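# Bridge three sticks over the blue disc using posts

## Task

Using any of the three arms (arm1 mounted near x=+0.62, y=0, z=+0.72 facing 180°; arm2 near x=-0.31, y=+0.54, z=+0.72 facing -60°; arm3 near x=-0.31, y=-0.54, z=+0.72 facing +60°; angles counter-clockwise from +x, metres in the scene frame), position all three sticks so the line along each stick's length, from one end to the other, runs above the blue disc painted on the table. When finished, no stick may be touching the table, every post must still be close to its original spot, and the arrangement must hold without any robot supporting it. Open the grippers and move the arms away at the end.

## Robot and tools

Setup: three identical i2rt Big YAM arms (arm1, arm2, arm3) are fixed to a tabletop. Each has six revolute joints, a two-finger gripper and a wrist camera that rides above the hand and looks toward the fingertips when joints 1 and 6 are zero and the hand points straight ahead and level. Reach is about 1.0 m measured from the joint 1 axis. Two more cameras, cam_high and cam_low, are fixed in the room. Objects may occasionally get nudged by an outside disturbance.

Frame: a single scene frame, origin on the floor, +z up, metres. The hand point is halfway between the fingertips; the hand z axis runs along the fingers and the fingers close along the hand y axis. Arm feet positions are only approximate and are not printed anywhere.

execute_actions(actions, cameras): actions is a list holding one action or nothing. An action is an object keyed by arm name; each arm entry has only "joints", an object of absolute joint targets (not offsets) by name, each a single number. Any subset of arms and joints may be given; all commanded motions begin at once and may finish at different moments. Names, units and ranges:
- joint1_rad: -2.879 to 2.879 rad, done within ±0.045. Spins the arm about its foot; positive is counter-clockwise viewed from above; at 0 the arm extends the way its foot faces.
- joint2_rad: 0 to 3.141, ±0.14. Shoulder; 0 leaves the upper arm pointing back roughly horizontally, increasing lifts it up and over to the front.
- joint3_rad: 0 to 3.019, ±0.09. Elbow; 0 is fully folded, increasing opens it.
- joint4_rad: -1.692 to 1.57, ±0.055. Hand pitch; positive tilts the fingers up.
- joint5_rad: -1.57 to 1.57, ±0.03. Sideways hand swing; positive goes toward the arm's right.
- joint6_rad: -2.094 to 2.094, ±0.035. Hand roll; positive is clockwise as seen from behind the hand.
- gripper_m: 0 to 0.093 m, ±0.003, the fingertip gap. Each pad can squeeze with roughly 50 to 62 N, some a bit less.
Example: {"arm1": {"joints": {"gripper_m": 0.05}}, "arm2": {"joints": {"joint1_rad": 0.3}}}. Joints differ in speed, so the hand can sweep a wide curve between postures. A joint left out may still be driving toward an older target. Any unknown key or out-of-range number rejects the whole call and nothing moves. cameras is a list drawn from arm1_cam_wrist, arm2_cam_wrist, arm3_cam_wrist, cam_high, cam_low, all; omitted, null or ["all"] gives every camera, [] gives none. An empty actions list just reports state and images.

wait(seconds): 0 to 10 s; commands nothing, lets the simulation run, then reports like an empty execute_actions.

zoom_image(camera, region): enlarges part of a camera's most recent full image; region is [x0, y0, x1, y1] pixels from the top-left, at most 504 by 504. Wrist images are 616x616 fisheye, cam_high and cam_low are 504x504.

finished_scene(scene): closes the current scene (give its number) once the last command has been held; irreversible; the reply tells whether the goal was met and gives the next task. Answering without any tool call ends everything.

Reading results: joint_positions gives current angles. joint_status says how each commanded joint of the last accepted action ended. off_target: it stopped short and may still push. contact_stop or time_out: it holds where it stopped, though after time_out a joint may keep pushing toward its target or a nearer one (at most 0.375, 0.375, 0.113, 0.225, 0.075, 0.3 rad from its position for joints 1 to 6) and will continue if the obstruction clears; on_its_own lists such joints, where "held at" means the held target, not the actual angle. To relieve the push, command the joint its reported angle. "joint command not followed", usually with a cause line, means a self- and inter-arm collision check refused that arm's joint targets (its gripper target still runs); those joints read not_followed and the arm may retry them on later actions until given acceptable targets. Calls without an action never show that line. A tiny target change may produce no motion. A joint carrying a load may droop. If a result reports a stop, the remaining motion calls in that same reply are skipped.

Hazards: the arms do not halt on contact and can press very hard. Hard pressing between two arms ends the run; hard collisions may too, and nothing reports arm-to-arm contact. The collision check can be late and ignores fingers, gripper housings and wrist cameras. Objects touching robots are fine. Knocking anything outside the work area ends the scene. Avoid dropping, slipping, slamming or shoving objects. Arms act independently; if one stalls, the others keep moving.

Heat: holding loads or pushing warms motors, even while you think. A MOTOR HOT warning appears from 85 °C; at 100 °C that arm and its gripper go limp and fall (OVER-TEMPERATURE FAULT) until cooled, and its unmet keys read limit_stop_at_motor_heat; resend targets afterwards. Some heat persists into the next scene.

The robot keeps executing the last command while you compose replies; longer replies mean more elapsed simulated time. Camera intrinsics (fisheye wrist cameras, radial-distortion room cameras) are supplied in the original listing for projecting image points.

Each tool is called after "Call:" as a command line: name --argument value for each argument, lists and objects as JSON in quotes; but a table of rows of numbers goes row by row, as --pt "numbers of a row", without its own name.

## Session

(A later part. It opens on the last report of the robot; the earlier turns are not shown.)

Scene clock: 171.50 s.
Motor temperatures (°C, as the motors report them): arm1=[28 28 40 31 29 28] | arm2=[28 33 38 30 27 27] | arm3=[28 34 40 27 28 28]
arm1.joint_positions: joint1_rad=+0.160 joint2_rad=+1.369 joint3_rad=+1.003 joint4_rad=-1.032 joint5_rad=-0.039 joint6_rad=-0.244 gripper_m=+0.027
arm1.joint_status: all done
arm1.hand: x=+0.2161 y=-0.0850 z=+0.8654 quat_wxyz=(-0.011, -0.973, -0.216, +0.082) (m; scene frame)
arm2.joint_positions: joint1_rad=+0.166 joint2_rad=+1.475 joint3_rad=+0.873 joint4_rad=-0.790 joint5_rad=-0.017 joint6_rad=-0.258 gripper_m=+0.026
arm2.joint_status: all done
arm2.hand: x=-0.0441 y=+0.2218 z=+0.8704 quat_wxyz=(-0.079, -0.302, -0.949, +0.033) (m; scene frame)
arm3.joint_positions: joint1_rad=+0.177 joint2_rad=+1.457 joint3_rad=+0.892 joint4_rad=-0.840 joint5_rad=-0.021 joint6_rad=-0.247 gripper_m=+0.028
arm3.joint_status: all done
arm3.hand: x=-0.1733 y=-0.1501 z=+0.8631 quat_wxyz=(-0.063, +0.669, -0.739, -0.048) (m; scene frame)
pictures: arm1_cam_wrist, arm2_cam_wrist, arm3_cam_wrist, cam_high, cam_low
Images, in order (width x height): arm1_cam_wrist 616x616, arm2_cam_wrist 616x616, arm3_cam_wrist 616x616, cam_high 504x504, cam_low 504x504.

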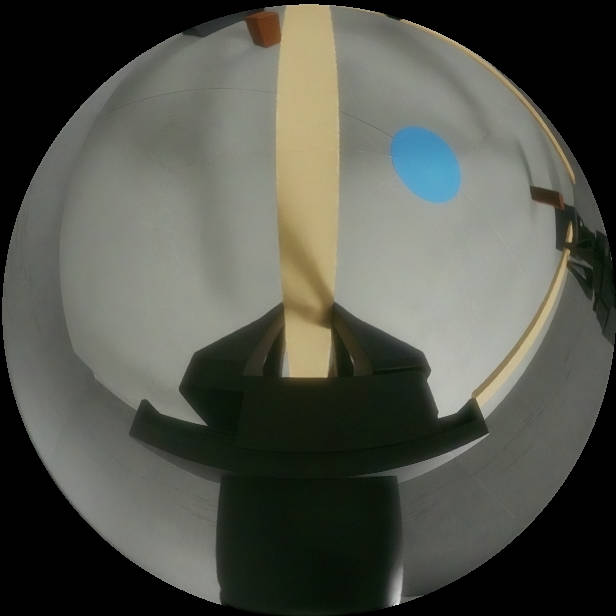

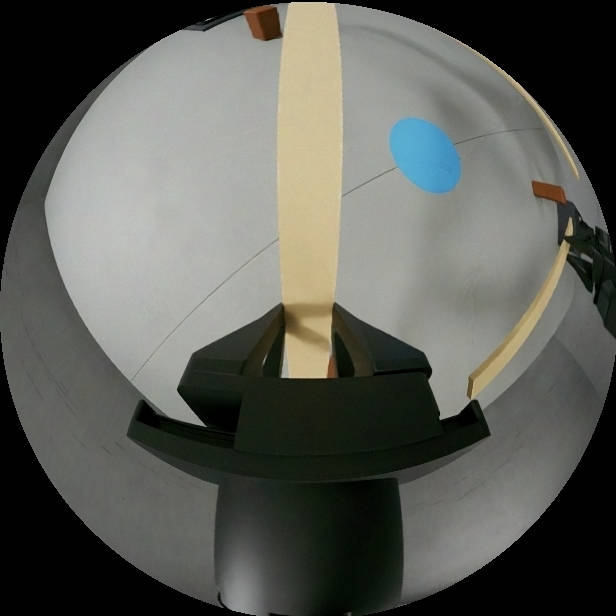

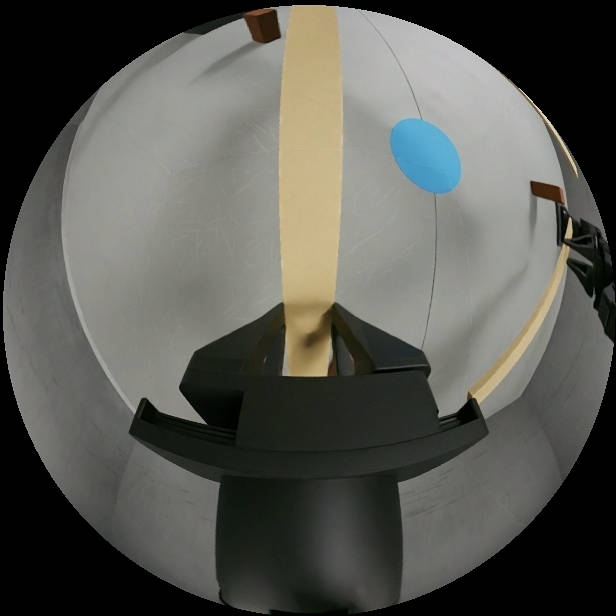

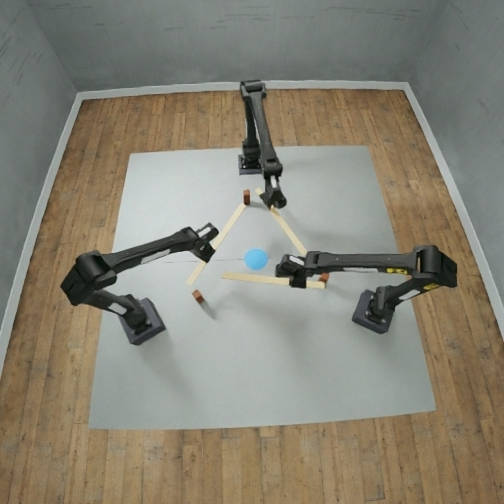

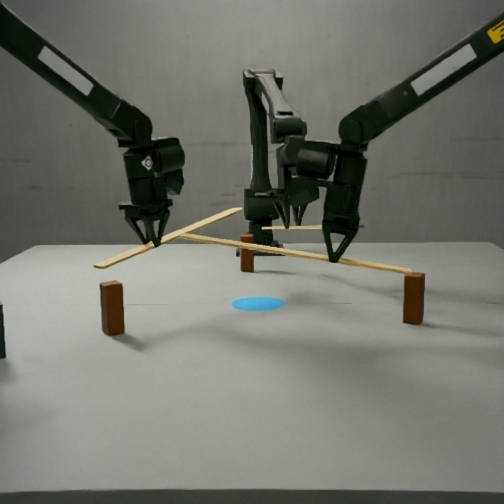

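Call:
execute_actions --actions '[]'

Scene clock: 175.00 s.
Motor temperatures (°C, as the motors report them): arm1=[28 28 40 31 29 28] | arm2=[28 33 38 30 27 27] | arm3=[28 34 40 27 28 28]
arm1.joint_positions: joint1_rad=+0.160 joint2_rad=+1.369 joint3_rad=+1.003 joint4_rad=-1.032 joint5_rad=-0.039 joint6_rad=-0.244 gripper_m=+0.027
arm1.joint_status: all done
arm1.hand: x=+0.2161 y=-0.0850 z=+0.8654 quat_wxyz=(-0.011, -0.973, -0.216, +0.082) (m; scene frame)
arm2.joint_positions: joint1_rad=+0.166 joint2_rad=+1.475 joint3_rad=+0.873 joint4_rad=-0.790 joint5_rad=-0.017 joint6_rad=-0.258 gripper_m=+0.026
arm2.joint_status: all done
arm2.hand: x=-0.0441 y=+0.2218 z=+0.8704 quat_wxyz=(-0.079, -0.302, -0.949, +0.033) (m; scene frame)
arm3.joint_positions: joint1_rad=+0.177 joint2_rad=+1.457 joint3_rad=+0.892 joint4_rad=-0.840 joint5_rad=-0.021 joint6_rad=-0.247 gripper_m=+0.028
arm3.joint_status: all done
arm3.hand: x=-0.1733 y=-0.1501 z=+0.8631 quat_wxyz=(-0.063, +0.669, -0.739, -0.048) (m; scene frame)
pictures: arm1_cam_wrist, arm2_cam_wrist, arm3_cam_wrist, cam_high, cam_low
Images, in order (width x height): arm1_cam_wrist 616x616, arm2_cam_wrist 616x616, arm3_cam_wrist 616x616, cam_high 504x504, cam_low 504x504.

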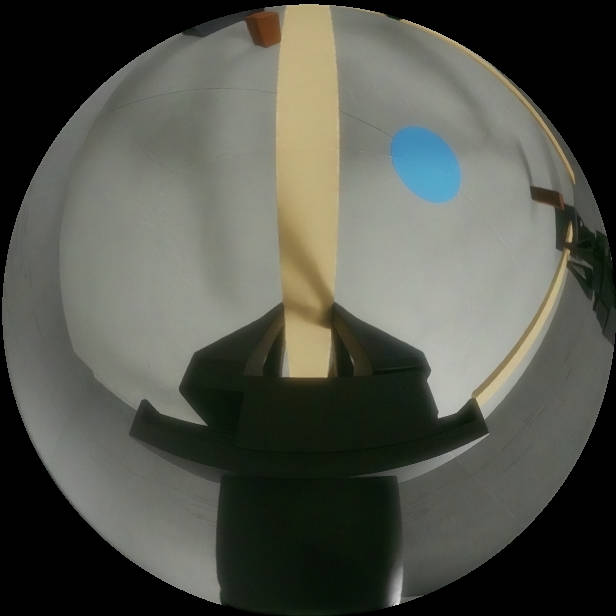

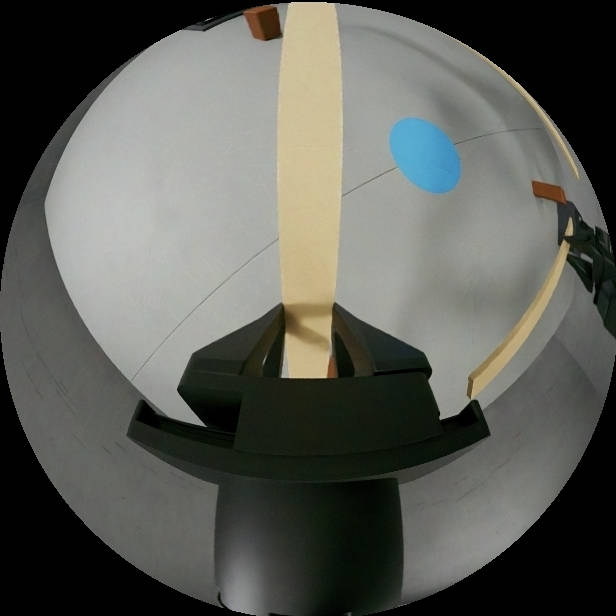

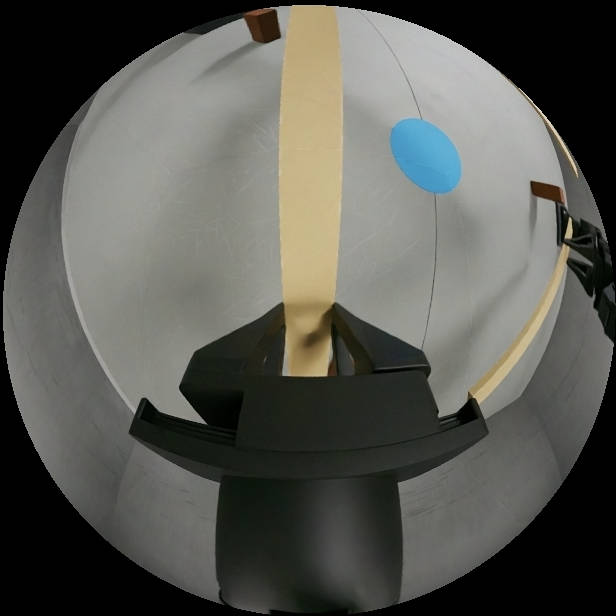

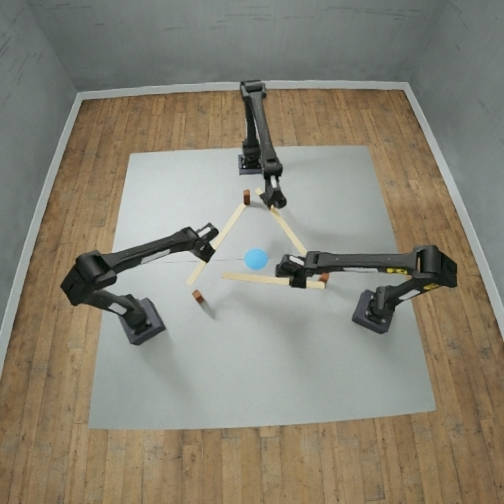

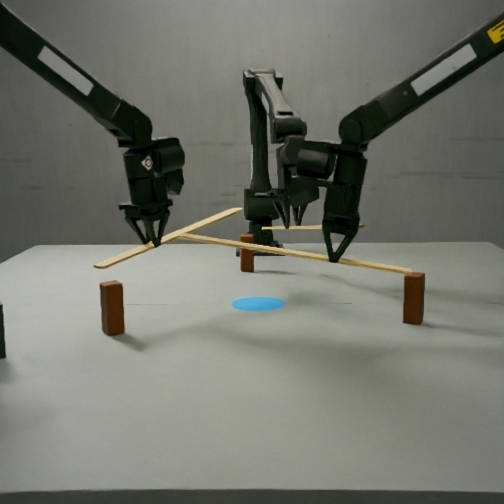

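Call:
zoom_image --camera "cam_low" --region '[200, 190, 380, 290]'

Call:
zoom_image --camera "cam_low" --region '[350, 240, 460, 335]'

Region (200, 190, 380, 290) of cam_low's 504x504 image, scaled by 2.800, with more detail than that image has.

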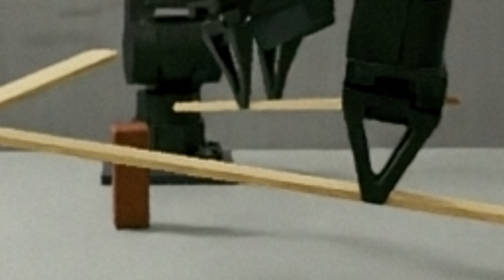

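Region (350, 240, 460, 335) of cam_low's 504x504 image, scaled by 4.582, with more detail than that image has; it fills the top 435 rows of this view, and the rest is white.

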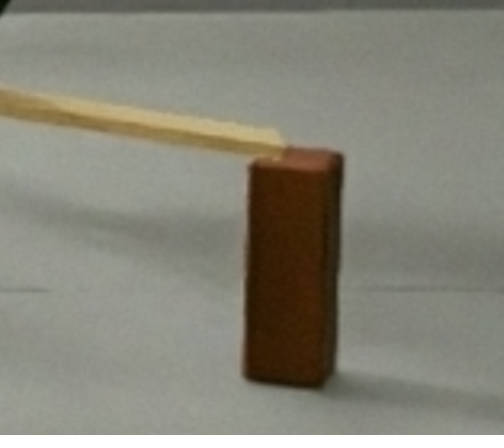

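Call:
execute_actions --actions '[{"arm1": {"joints": {"joint1_rad": -0.060}}, "arm2": {"joints": {"joint1_rad": -0.050}}, "arm3": {"joints": {"joint1_rad": -0.039, "joint2_rad": 1.425}}}]'

Scene clock: 184.80 s.
Motor temperatures (°C, as the motors report them): arm1=[28 28 40 31 29 28] | arm2=[28 33 38 30 27 27] | arm3=[28 34 41 27 28 28]
arm1.joint_positions: joint1_rad=-0.069 joint2_rad=+1.369 joint3_rad=+1.003 joint4_rad=-1.032 joint5_rad=-0.040 joint6_rad=-0.243 gripper_m=+0.027
arm1.joint_status: all done
arm1.hand: x=+0.2078 y=+0.0083 z=+0.8667 quat_wxyz=(-0.001, -0.991, -0.103, +0.084) (m; scene frame)
arm2.joint_positions: joint1_rad=-0.057 joint2_rad=+1.475 joint3_rad=+0.873 joint4_rad=-0.790 joint5_rad=-0.019 joint6_rad=-0.259 gripper_m=+0.026
arm2.joint_status: all done
arm2.hand: x=-0.1198 y=+0.1710 z=+0.8694 quat_wxyz=(-0.074, -0.405, -0.910, +0.041) (m; scene frame)
arm3.joint_positions: joint1_rad=-0.048 joint2_rad=+1.442 joint3_rad=+0.892 joint4_rad=-0.840 joint5_rad=-0.024 joint6_rad=-0.245 gripper_m=+0.028
arm3.joint_status: all done
arm3.hand: x=-0.0905 y=-0.1891 z=+0.8685 quat_wxyz=(-0.074, +0.581, -0.809, -0.044) (m; scene frame)
pictures: arm1_cam_wrist, arm2_cam_wrist, arm3_cam_wrist, cam_high, cam_low
Images, in order (width x height): arm1_cam_wrist 616x616, arm2_cam_wrist 616x616, arm3_cam_wrist 616x616, cam_high 504x504, cam_low 504x504.

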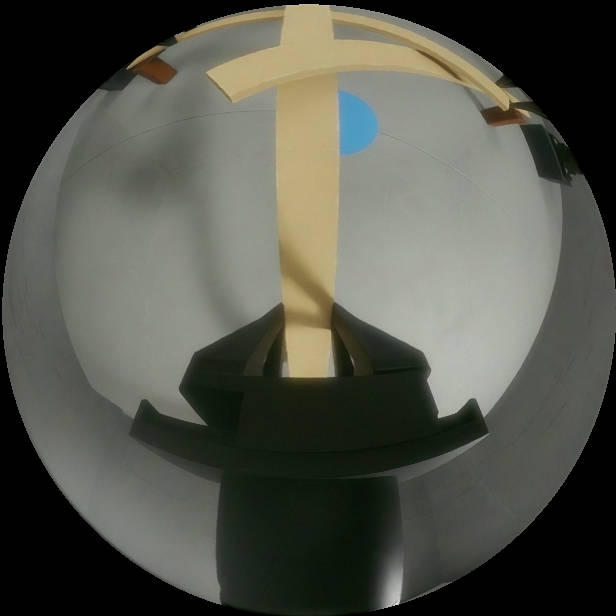

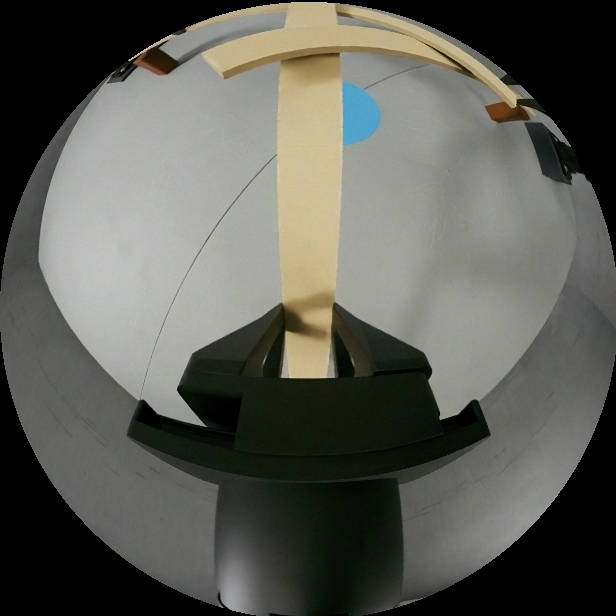

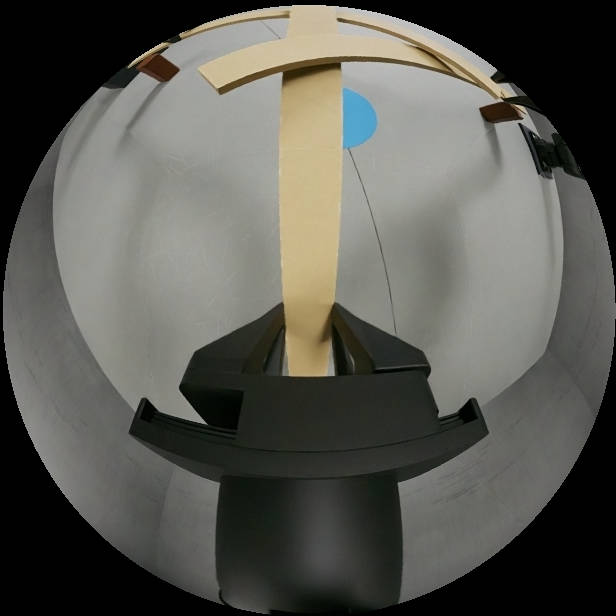

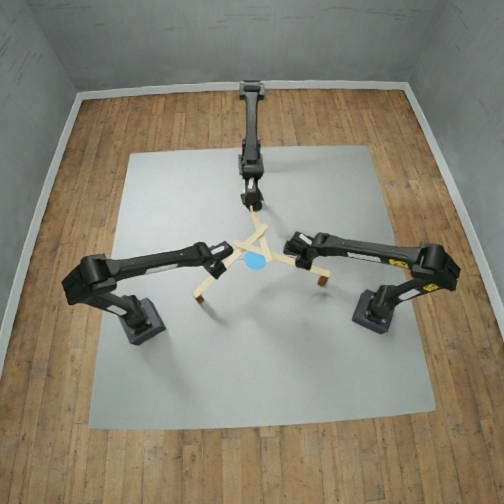

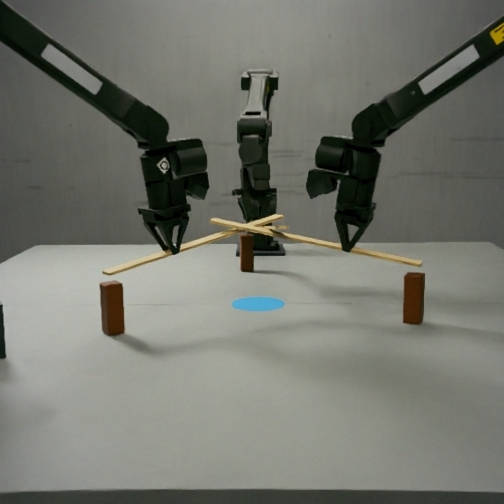

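Call:
execute_actions --actions '[]' --cameras '["cam_high", "cam_low"]'

Scene clock: 185.67 s.
Motor temperatures (°C, as the motors report them): arm1=[28 28 40 31 29 28] | arm2=[28 33 38 30 27 27] | arm3=[28 34 41 27 28 28]
arm1.joint_positions: joint1_rad=-0.069 joint2_rad=+1.369 joint3_rad=+1.003 joint4_rad=-1.032 joint5_rad=-0.040 joint6_rad=-0.243 gripper_m=+0.027
arm1.joint_status: all done
arm1.hand: x=+0.2078 y=+0.0083 z=+0.8667 quat_wxyz=(-0.001, -0.991, -0.103, +0.084) (m; scene frame)
arm2.joint_positions: joint1_rad=-0.057 joint2_rad=+1.475 joint3_rad=+0.873 joint4_rad=-0.790 joint5_rad=-0.019 joint6_rad=-0.259 gripper_m=+0.026
arm2.joint_status: all done
arm2.hand: x=-0.1198 y=+0.1710 z=+0.8694 quat_wxyz=(-0.074, -0.405, -0.910, +0.041) (m; scene frame)
arm3.joint_positions: joint1_rad=-0.048 joint2_rad=+1.442 joint3_rad=+0.892 joint4_rad=-0.840 joint5_rad=-0.024 joint6_rad=-0.245 gripper_m=+0.028
arm3.joint_status: all done
arm3.hand: x=-0.0905 y=-0.1891 z=+0.8685 quat_wxyz=(-0.074, +0.581, -0.809, -0.044) (m; scene frame)
pictures: cam_high, cam_low
Images, in order (width x height): cam_high 504x504, cam_low 504x504.

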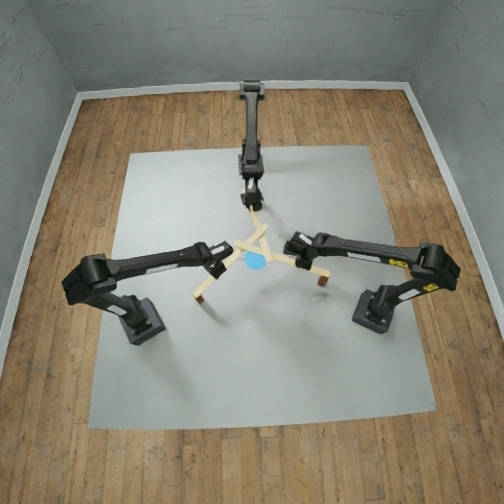

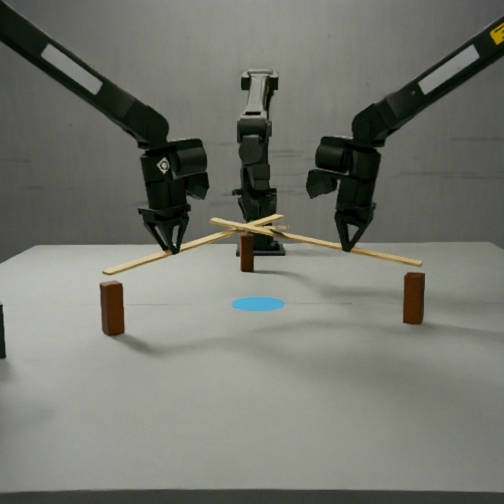

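Call:
zoom_image --camera "cam_low" --region '[80, 250, 170, 340]'

Call:
zoom_image --camera "cam_low" --region '[370, 245, 460, 335]'

Call:
zoom_image --camera "cam_low" --region '[195, 195, 315, 285]'

Call:
zoom_image --camera "cam_high" --region '[180, 180, 340, 320]'

Region (80, 250, 170, 340) of cam_low's 504x504 image, scaled by 5.600, with more detail than that image has.

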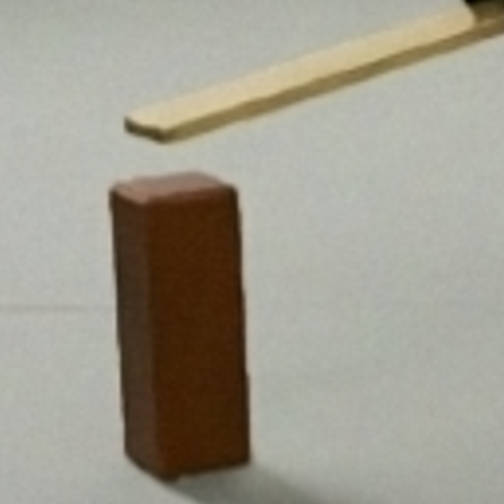

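Region (370, 245, 460, 335) of cam_low's 504x504 image, scaled by 5.600, with more detail than that image has.

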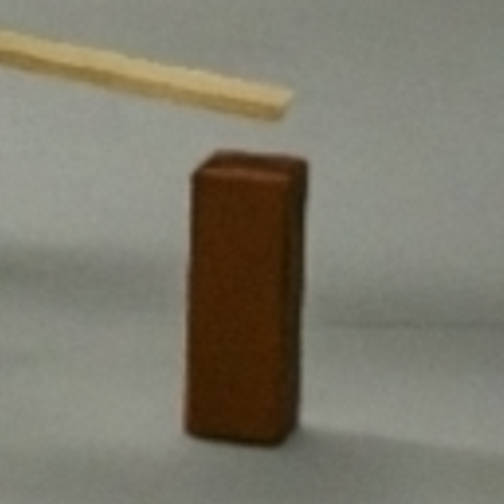

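Region (195, 195, 315, 285) of cam_low's 504x504 image, scaled by 4.200, with more detail than that image has; it fills the top 378 rows of this view, and the rest is white.

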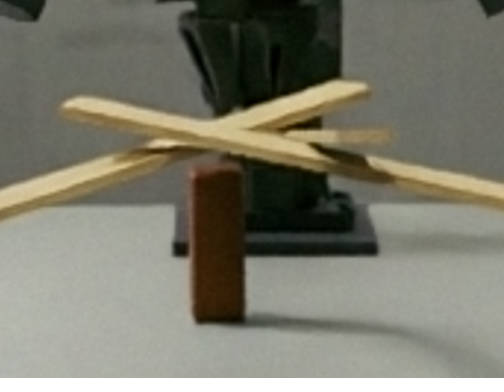

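Region (180, 180, 340, 320) of cam_high's 504x504 image, scaled by 3.150, with more detail than that image has; it fills the top 441 rows of this view, and the rest is white.

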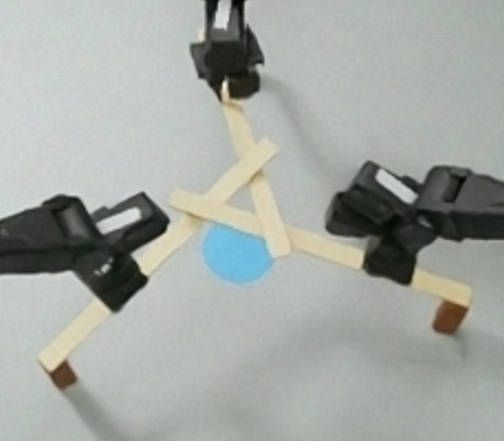

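Call:
zoom_image --camera "cam_low" --region '[200, 200, 300, 260]'

Call:
zoom_image --camera "cam_low" --region '[300, 215, 430, 285]'

Call:
zoom_image --camera "cam_low" --region '[95, 215, 225, 295]'

Region (200, 200, 300, 260) of cam_low's 504x504 image, scaled by 5.040, with more detail than that image has; it fills the top 302 rows of this view, and the rest is white.

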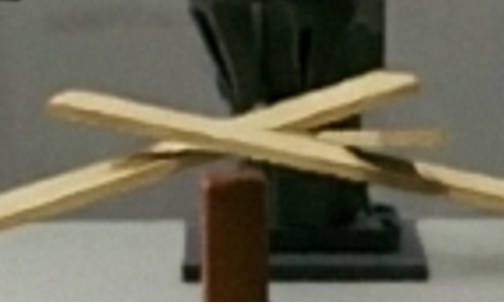

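Region (300, 215, 430, 285) of cam_low's 504x504 image, scaled by 3.877, with more detail than that image has; it fills the top 271 rows of this view, and the rest is white.

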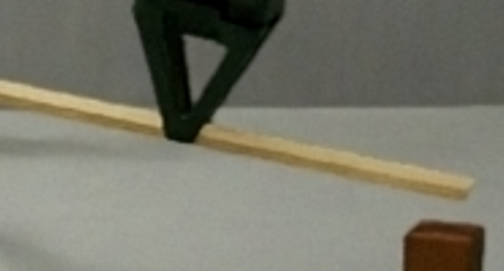

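Region (95, 215, 225, 295) of cam_low's 504x504 image, scaled by 3.877, with more detail than that image has; it fills the top 310 rows of this view, and the rest is white.

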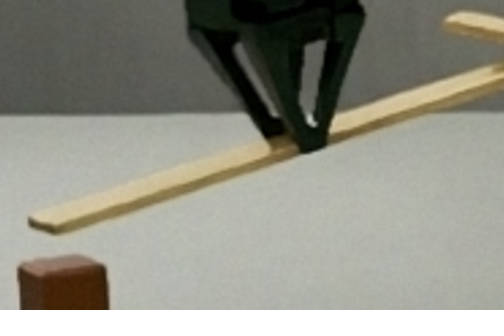

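Call:
zoom_image --camera "cam_low" --region '[395, 250, 435, 290]'

Call:
zoom_image --camera "cam_low" --region '[205, 205, 295, 250]'

Call:
zoom_image --camera "cam_high" --region '[225, 215, 285, 275]'

Region (395, 250, 435, 290) of cam_low's 504x504 image, scaled by 12.600, with more detail than that image has.

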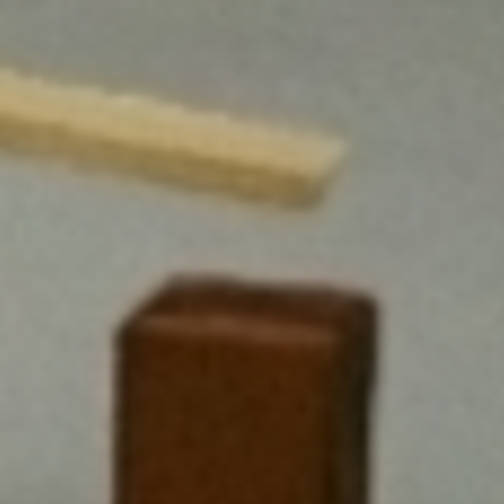

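Region (205, 205, 295, 250) of cam_low's 504x504 image, scaled by 5.600, with more detail than that image has.

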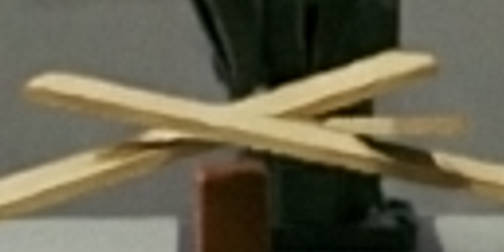

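Region (225, 215, 285, 275) of cam_high's 504x504 image, scaled by 8.400, with more detail than that image has.

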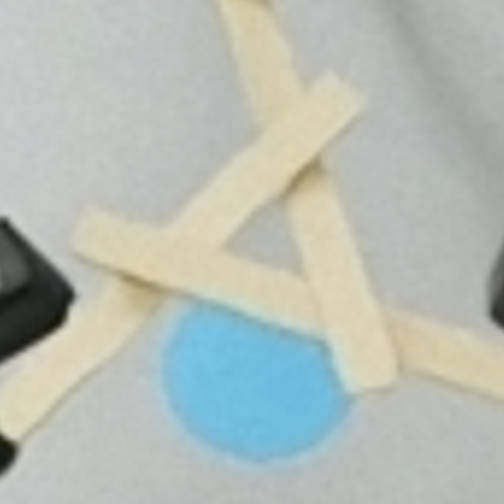

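Call:
execute_actions --actions '[{"arm1": {"joints": {"joint1_rad": -0.053, "joint2_rad": 1.414}}, "arm2": {"joints": {"joint1_rad": -0.041, "joint2_rad": 1.540, "joint4_rad": -0.764}}, "arm3": {"joints": {"joint1_rad": -0.032, "joint2_rad": 1.497, "joint4_rad": -0.816}}}]' --cameras '["cam_high", "cam_low"]'

Scene clock: 265.57 s.
Motor temperatures (°C, as the motors report them): arm1=[28 28 41 31 29 28] | arm2=[28 34 39 30 27 27] | arm3=[28 34 42 27 28 28]
arm1.joint_positions: joint1_rad=-0.065 joint2_rad=+1.420 joint3_rad=+1.003 joint4_rad=-1.033 joint5_rad=-0.040 joint6_rad=-0.243 gripper_m=+0.027
arm1.joint_status: all done
arm1.hand: x=+0.2082 y=+0.0070 z=+0.8469 quat_wxyz=(-0.005, -0.993, -0.104, +0.059) (m; scene frame)
arm2.joint_positions: joint1_rad=-0.048 joint2_rad=+1.540 joint3_rad=+0.873 joint4_rad=-0.778 joint5_rad=-0.019 joint6_rad=-0.259 gripper_m=+0.026
arm2.joint_status: all done
arm2.hand: x=-0.1178 y=+0.1754 z=+0.8445 quat_wxyz=(-0.053, -0.402, -0.914, +0.024) (m; scene frame)
arm3.joint_positions: joint1_rad=-0.040 joint2_rad=+1.508 joint3_rad=+0.892 joint4_rad=-0.833 joint5_rad=-0.024 joint6_rad=-0.245 gripper_m=+0.028
arm3.joint_status: all done
arm3.hand: x=-0.0948 y=-0.1901 z=+0.8433 quat_wxyz=(-0.047, +0.585, -0.809, -0.033) (m; scene frame)
pictures: cam_high, cam_low
Images, in order (width x height): cam_high 504x504, cam_low 504x504.

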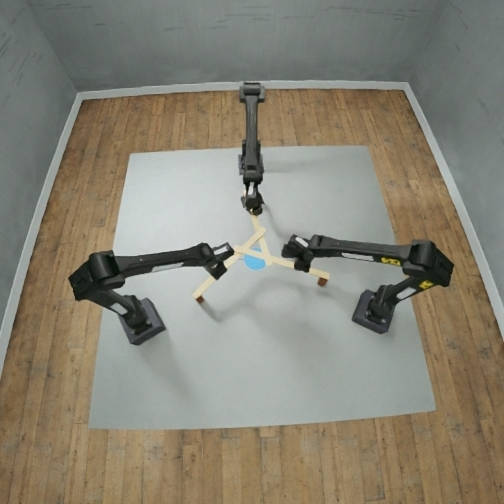

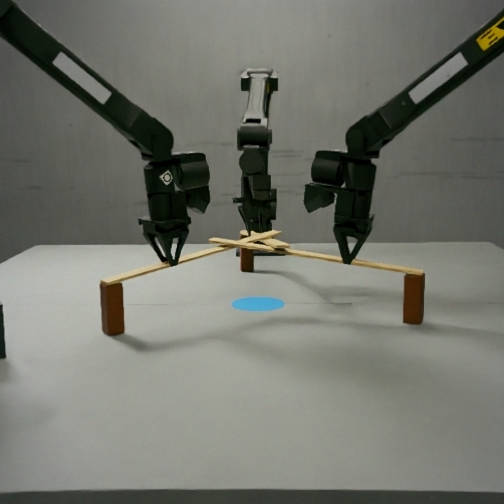

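Call:
zoom_image --camera "cam_low" --region '[90, 260, 140, 310]'

Call:
zoom_image --camera "cam_low" --region '[395, 250, 435, 290]'

Call:
zoom_image --camera "cam_low" --region '[205, 215, 295, 265]'

Call:
zoom_image --camera "cam_high" --region '[225, 215, 285, 275]'

Region (90, 260, 140, 310) of cam_low's 504x504 image, scaled by 10.080, with more detail than that image has.

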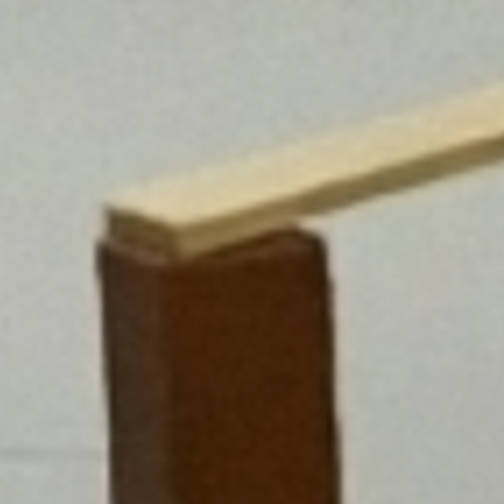

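Region (395, 250, 435, 290) of cam_low's 504x504 image, scaled by 12.600, with more detail than that image has.

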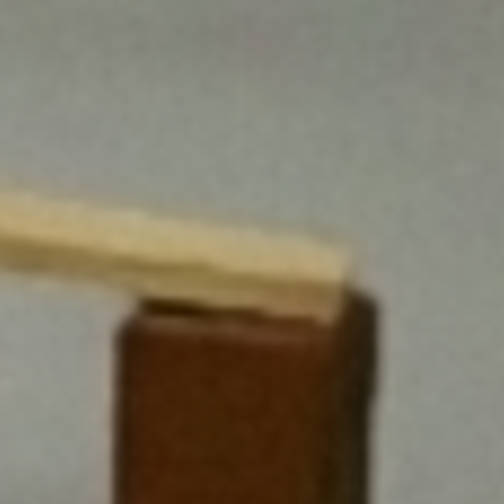

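Region (205, 215, 295, 265) of cam_low's 504x504 image, scaled by 5.600, with more detail than that image has.

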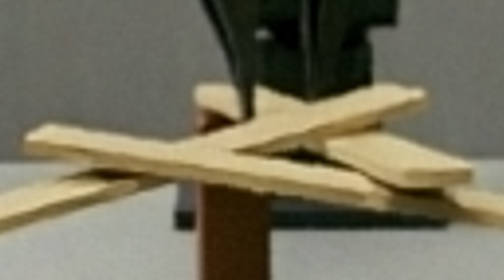

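Region (225, 215, 285, 275) of cam_high's 504x504 image, scaled by 8.400, with more detail than that image has.

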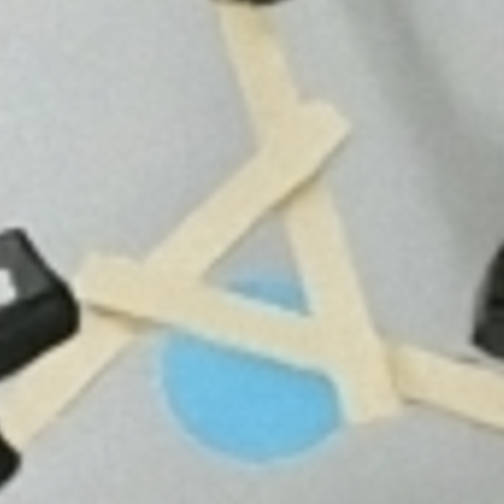

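Call:
execute_actions --actions '[{"arm1": {"joints": {"joint2_rad": 1.431}}, "arm2": {"joints": {"joint2_rad": 1.555}}, "arm3": {"joints": {"joint2_rad": 1.516}}}]' --cameras '["cam_high", "cam_low"]'

Scene clock: 272.03 s.
Motor temperatures (°C, as the motors report them): arm1=[28 28 41 31 29 28] | arm2=[28 34 39 30 27 27] | arm3=[28 34 42 27 28 28]
arm1.joint_positions: joint1_rad=-0.065 joint2_rad=+1.428 joint3_rad=+1.003 joint4_rad=-1.033 joint5_rad=-0.040 joint6_rad=-0.243 gripper_m=+0.027
arm1.joint_status: all done
arm1.hand: x=+0.2084 y=+0.0070 z=+0.8439 quat_wxyz=(-0.005, -0.993, -0.104, +0.055) (m; scene frame)
arm2.joint_positions: joint1_rad=-0.048 joint2_rad=+1.544 joint3_rad=+0.873 joint4_rad=-0.778 joint5_rad=-0.019 joint6_rad=-0.259 gripper_m=+0.026
arm2.joint_status: all done
arm2.hand: x=-0.1179 y=+0.1758 z=+0.8431 quat_wxyz=(-0.052, -0.402, -0.914, +0.023) (m; scene frame)
arm3.joint_positions: joint1_rad=-0.040 joint2_rad=+1.511 joint3_rad=+0.892 joint4_rad=-0.833 joint5_rad=-0.024 joint6_rad=-0.245 gripper_m=+0.028
arm3.joint_status: all done
arm3.hand: x=-0.0949 y=-0.1903 z=+0.8421 quat_wxyz=(-0.045, +0.585, -0.809, -0.033) (m; scene frame)
pictures: cam_high, cam_low
Images, in order (width x height): cam_high 504x504, cam_low 504x504.

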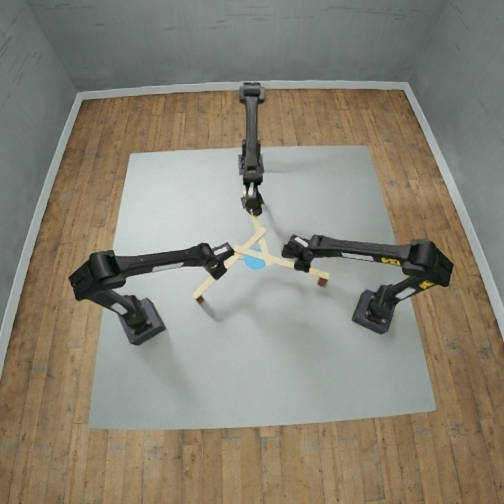

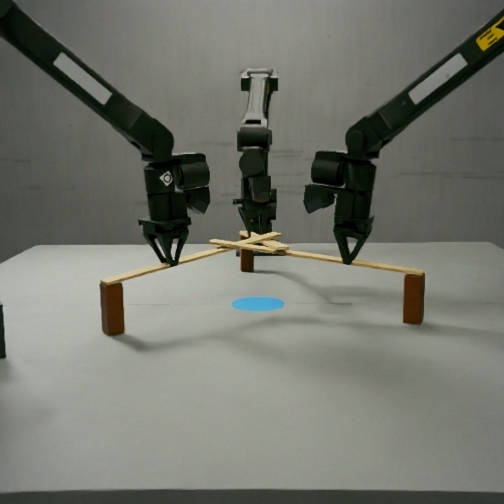

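Call:
zoom_image --camera "cam_low" --region '[90, 260, 140, 310]'

Call:
zoom_image --camera "cam_low" --region '[395, 250, 435, 290]'

Call:
zoom_image --camera "cam_low" --region '[205, 215, 295, 265]'

Region (90, 260, 140, 310) of cam_low's 504x504 image, scaled by 10.080, with more detail than that image has.

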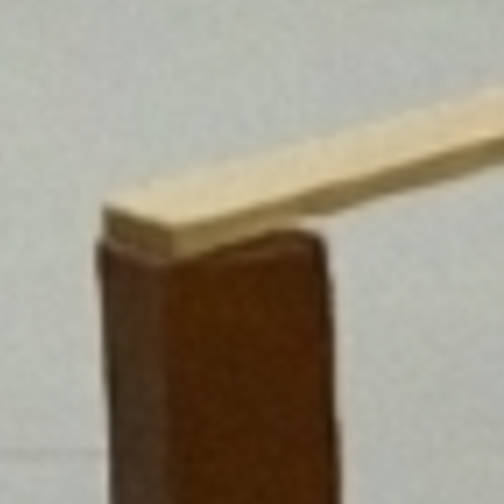

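Region (395, 250, 435, 290) of cam_low's 504x504 image, scaled by 12.600, with more detail than that image has.

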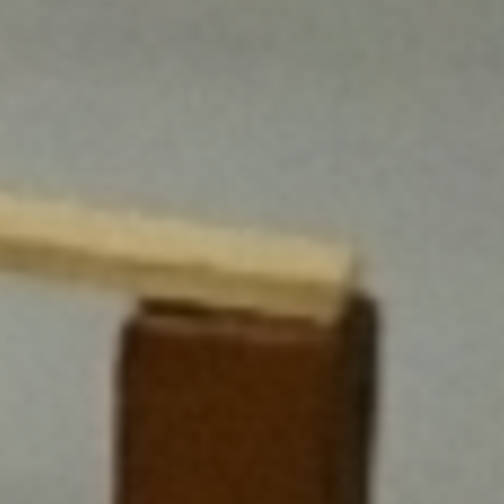

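Region (205, 215, 295, 265) of cam_low's 504x504 image, scaled by 5.600, with more detail than that image has.

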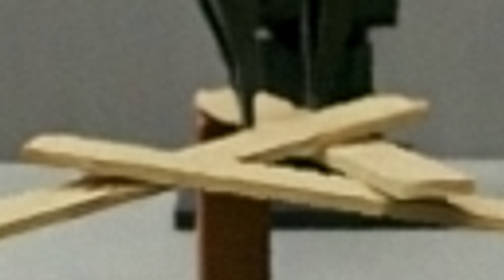

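Call:
execute_actions --actions '[{"arm1": {"joints": {"gripper_m": 0.048}}, "arm2": {"joints": {"gripper_m": 0.048}}, "arm3": {"joints": {"gripper_m": 0.048}}}]'

Scene clock: 275.57 s.
Motor temperatures (°C, as the motors report them): arm1=[28 28 41 31 29 28] | arm2=[28 34 39 30 27 27] | arm3=[28 34 42 27 28 28]
arm1.joint_positions: joint1_rad=-0.065 joint2_rad=+1.428 joint3_rad=+1.003 joint4_rad=-1.033 joint5_rad=-0.040 joint6_rad=-0.243 gripper_m=+0.048
arm1.joint_status: all done
arm1.hand: x=+0.2084 y=+0.0070 z=+0.8439 quat_wxyz=(-0.005, -0.993, -0.104, +0.055) (m; scene frame)
arm2.joint_positions: joint1_rad=-0.048 joint2_rad=+1.544 joint3_rad=+0.873 joint4_rad=-0.777 joint5_rad=-0.019 joint6_rad=-0.259 gripper_m=+0.048
arm2.joint_status: all done
arm2.hand: x=-0.1179 y=+0.1756 z=+0.8431 quat_wxyz=(-0.052, -0.402, -0.914, +0.023) (m; scene frame)
arm3.joint_positions: joint1_rad=-0.040 joint2_rad=+1.511 joint3_rad=+0.892 joint4_rad=-0.832 joint5_rad=-0.024 joint6_rad=-0.245 gripper_m=+0.048
arm3.joint_status: all done
arm3.hand: x=-0.0947 y=-0.1900 z=+0.8421 quat_wxyz=(-0.046, +0.585, -0.809, -0.033) (m; scene frame)
pictures: arm1_cam_wrist, arm2_cam_wrist, arm3_cam_wrist, cam_high, cam_low
Images, in order (width x height): arm1_cam_wrist 616x616, arm2_cam_wrist 616x616, arm3_cam_wrist 616x616, cam_high 504x504, cam_low 504x504.

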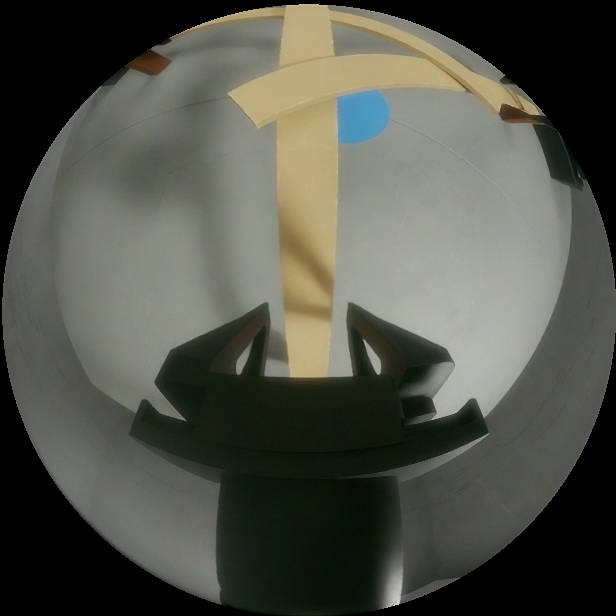

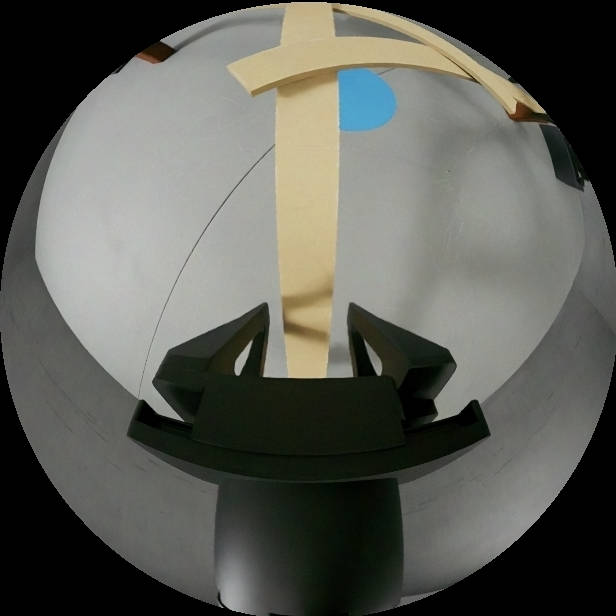

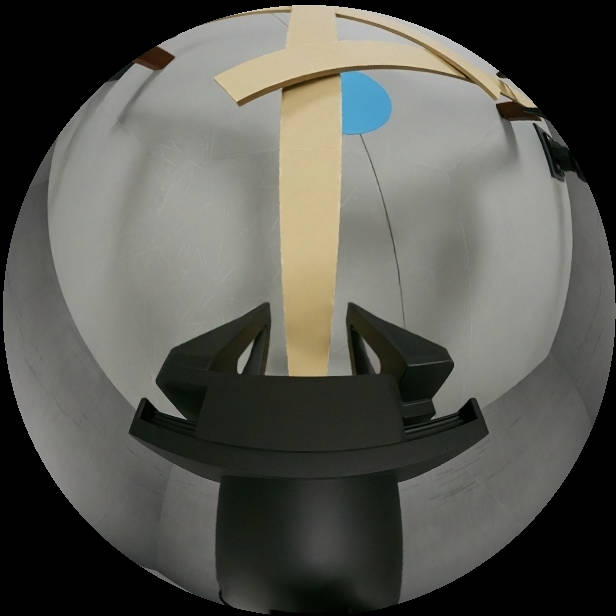

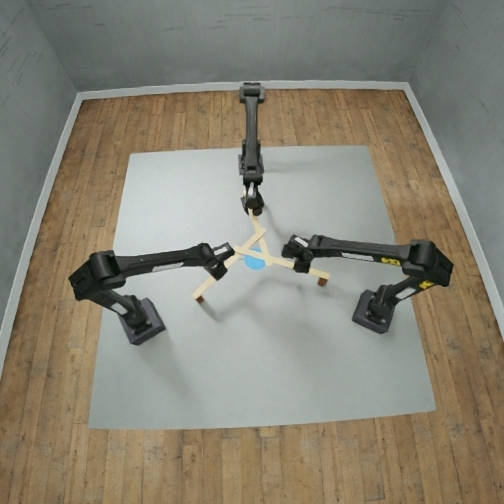

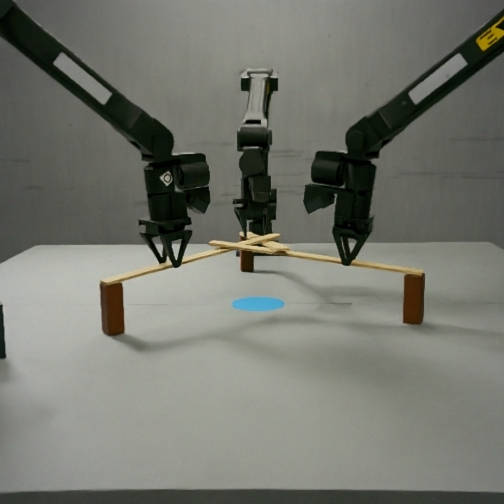

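The frame stands on its own. Retreat now.

Call:
execute_actions --actions '[{"arm1": {"joints": {"joint2_rad": 0.85}}, "arm2": {"joints": {"joint2_rad": 0.95}}, "arm3": {"joints": {"joint2_rad": 0.92}}}]'

Scene clock: 277.53 s.
Motor temperatures (°C, as the motors report them): arm1=[28 28 41 31 29 28] | arm2=[28 34 39 30 27 27] | arm3=[28 34 42 27 28 28]
arm1.joint_positions: joint1_rad=-0.065 joint2_rad=+0.847 joint3_rad=+1.003 joint4_rad=-1.033 joint5_rad=-0.040 joint6_rad=-0.243 gripper_m=+0.048
arm1.joint_status: all done
arm1.hand: x=+0.2613 y=+0.0020 z=+1.0603 quat_wxyz=(+0.035, -0.935, -0.106, +0.336) (m; scene frame)
arm2.joint_positions: joint1_rad=-0.048 joint2_rad=+0.943 joint3_rad=+0.873 joint4_rad=-0.776 joint5_rad=-0.019 joint6_rad=-0.259 gripper_m=+0.048
arm2.joint_status: all done
arm2.hand: x=-0.1234 y=+0.1812 z=+1.0797 quat_wxyz=(-0.281, -0.376, -0.858, +0.207) (m; scene frame)
arm3.joint_positions: joint1_rad=-0.040 joint2_rad=+0.916 joint3_rad=+0.892 joint4_rad=-0.831 joint5_rad=-0.024 joint6_rad=-0.245 gripper_m=+0.048
arm3.joint_status: all done
arm3.hand: x=-0.1033 y=-0.2048 z=+1.0731 quat_wxyz=(-0.316, +0.553, -0.758, -0.140) (m; scene frame)
pictures: arm1_cam_wrist, arm2_cam_wrist, arm3_cam_wrist, cam_high, cam_low
Images, in order (width x height): arm1_cam_wrist 616x616, arm2_cam_wrist 616x616, arm3_cam_wrist 616x616, cam_high 504x504, cam_low 504x504.

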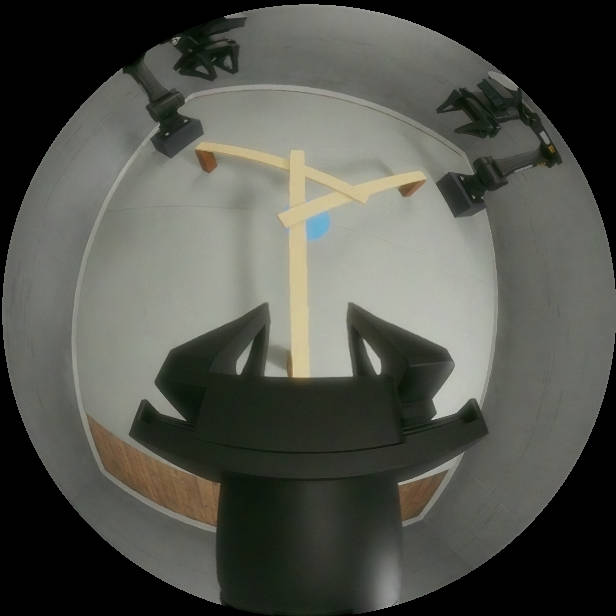

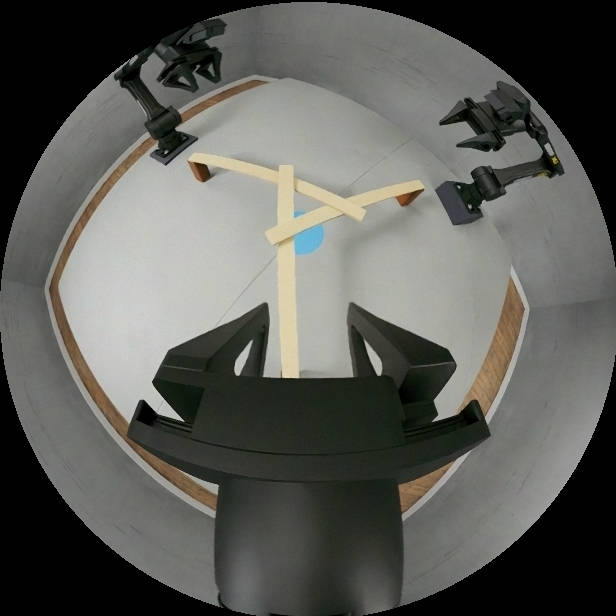

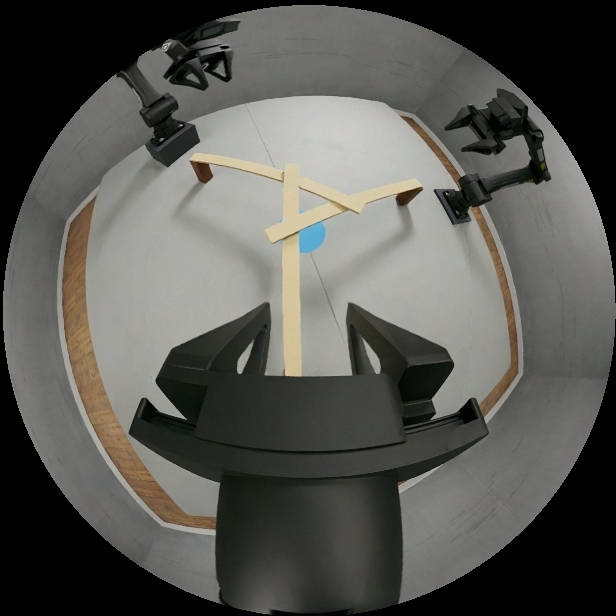

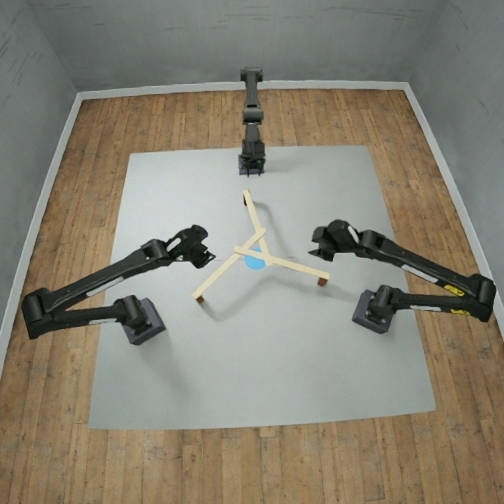

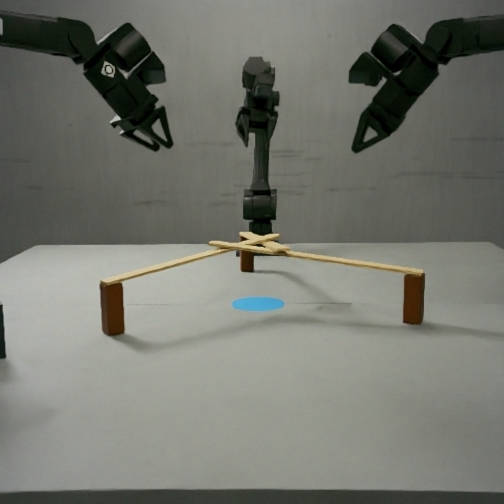

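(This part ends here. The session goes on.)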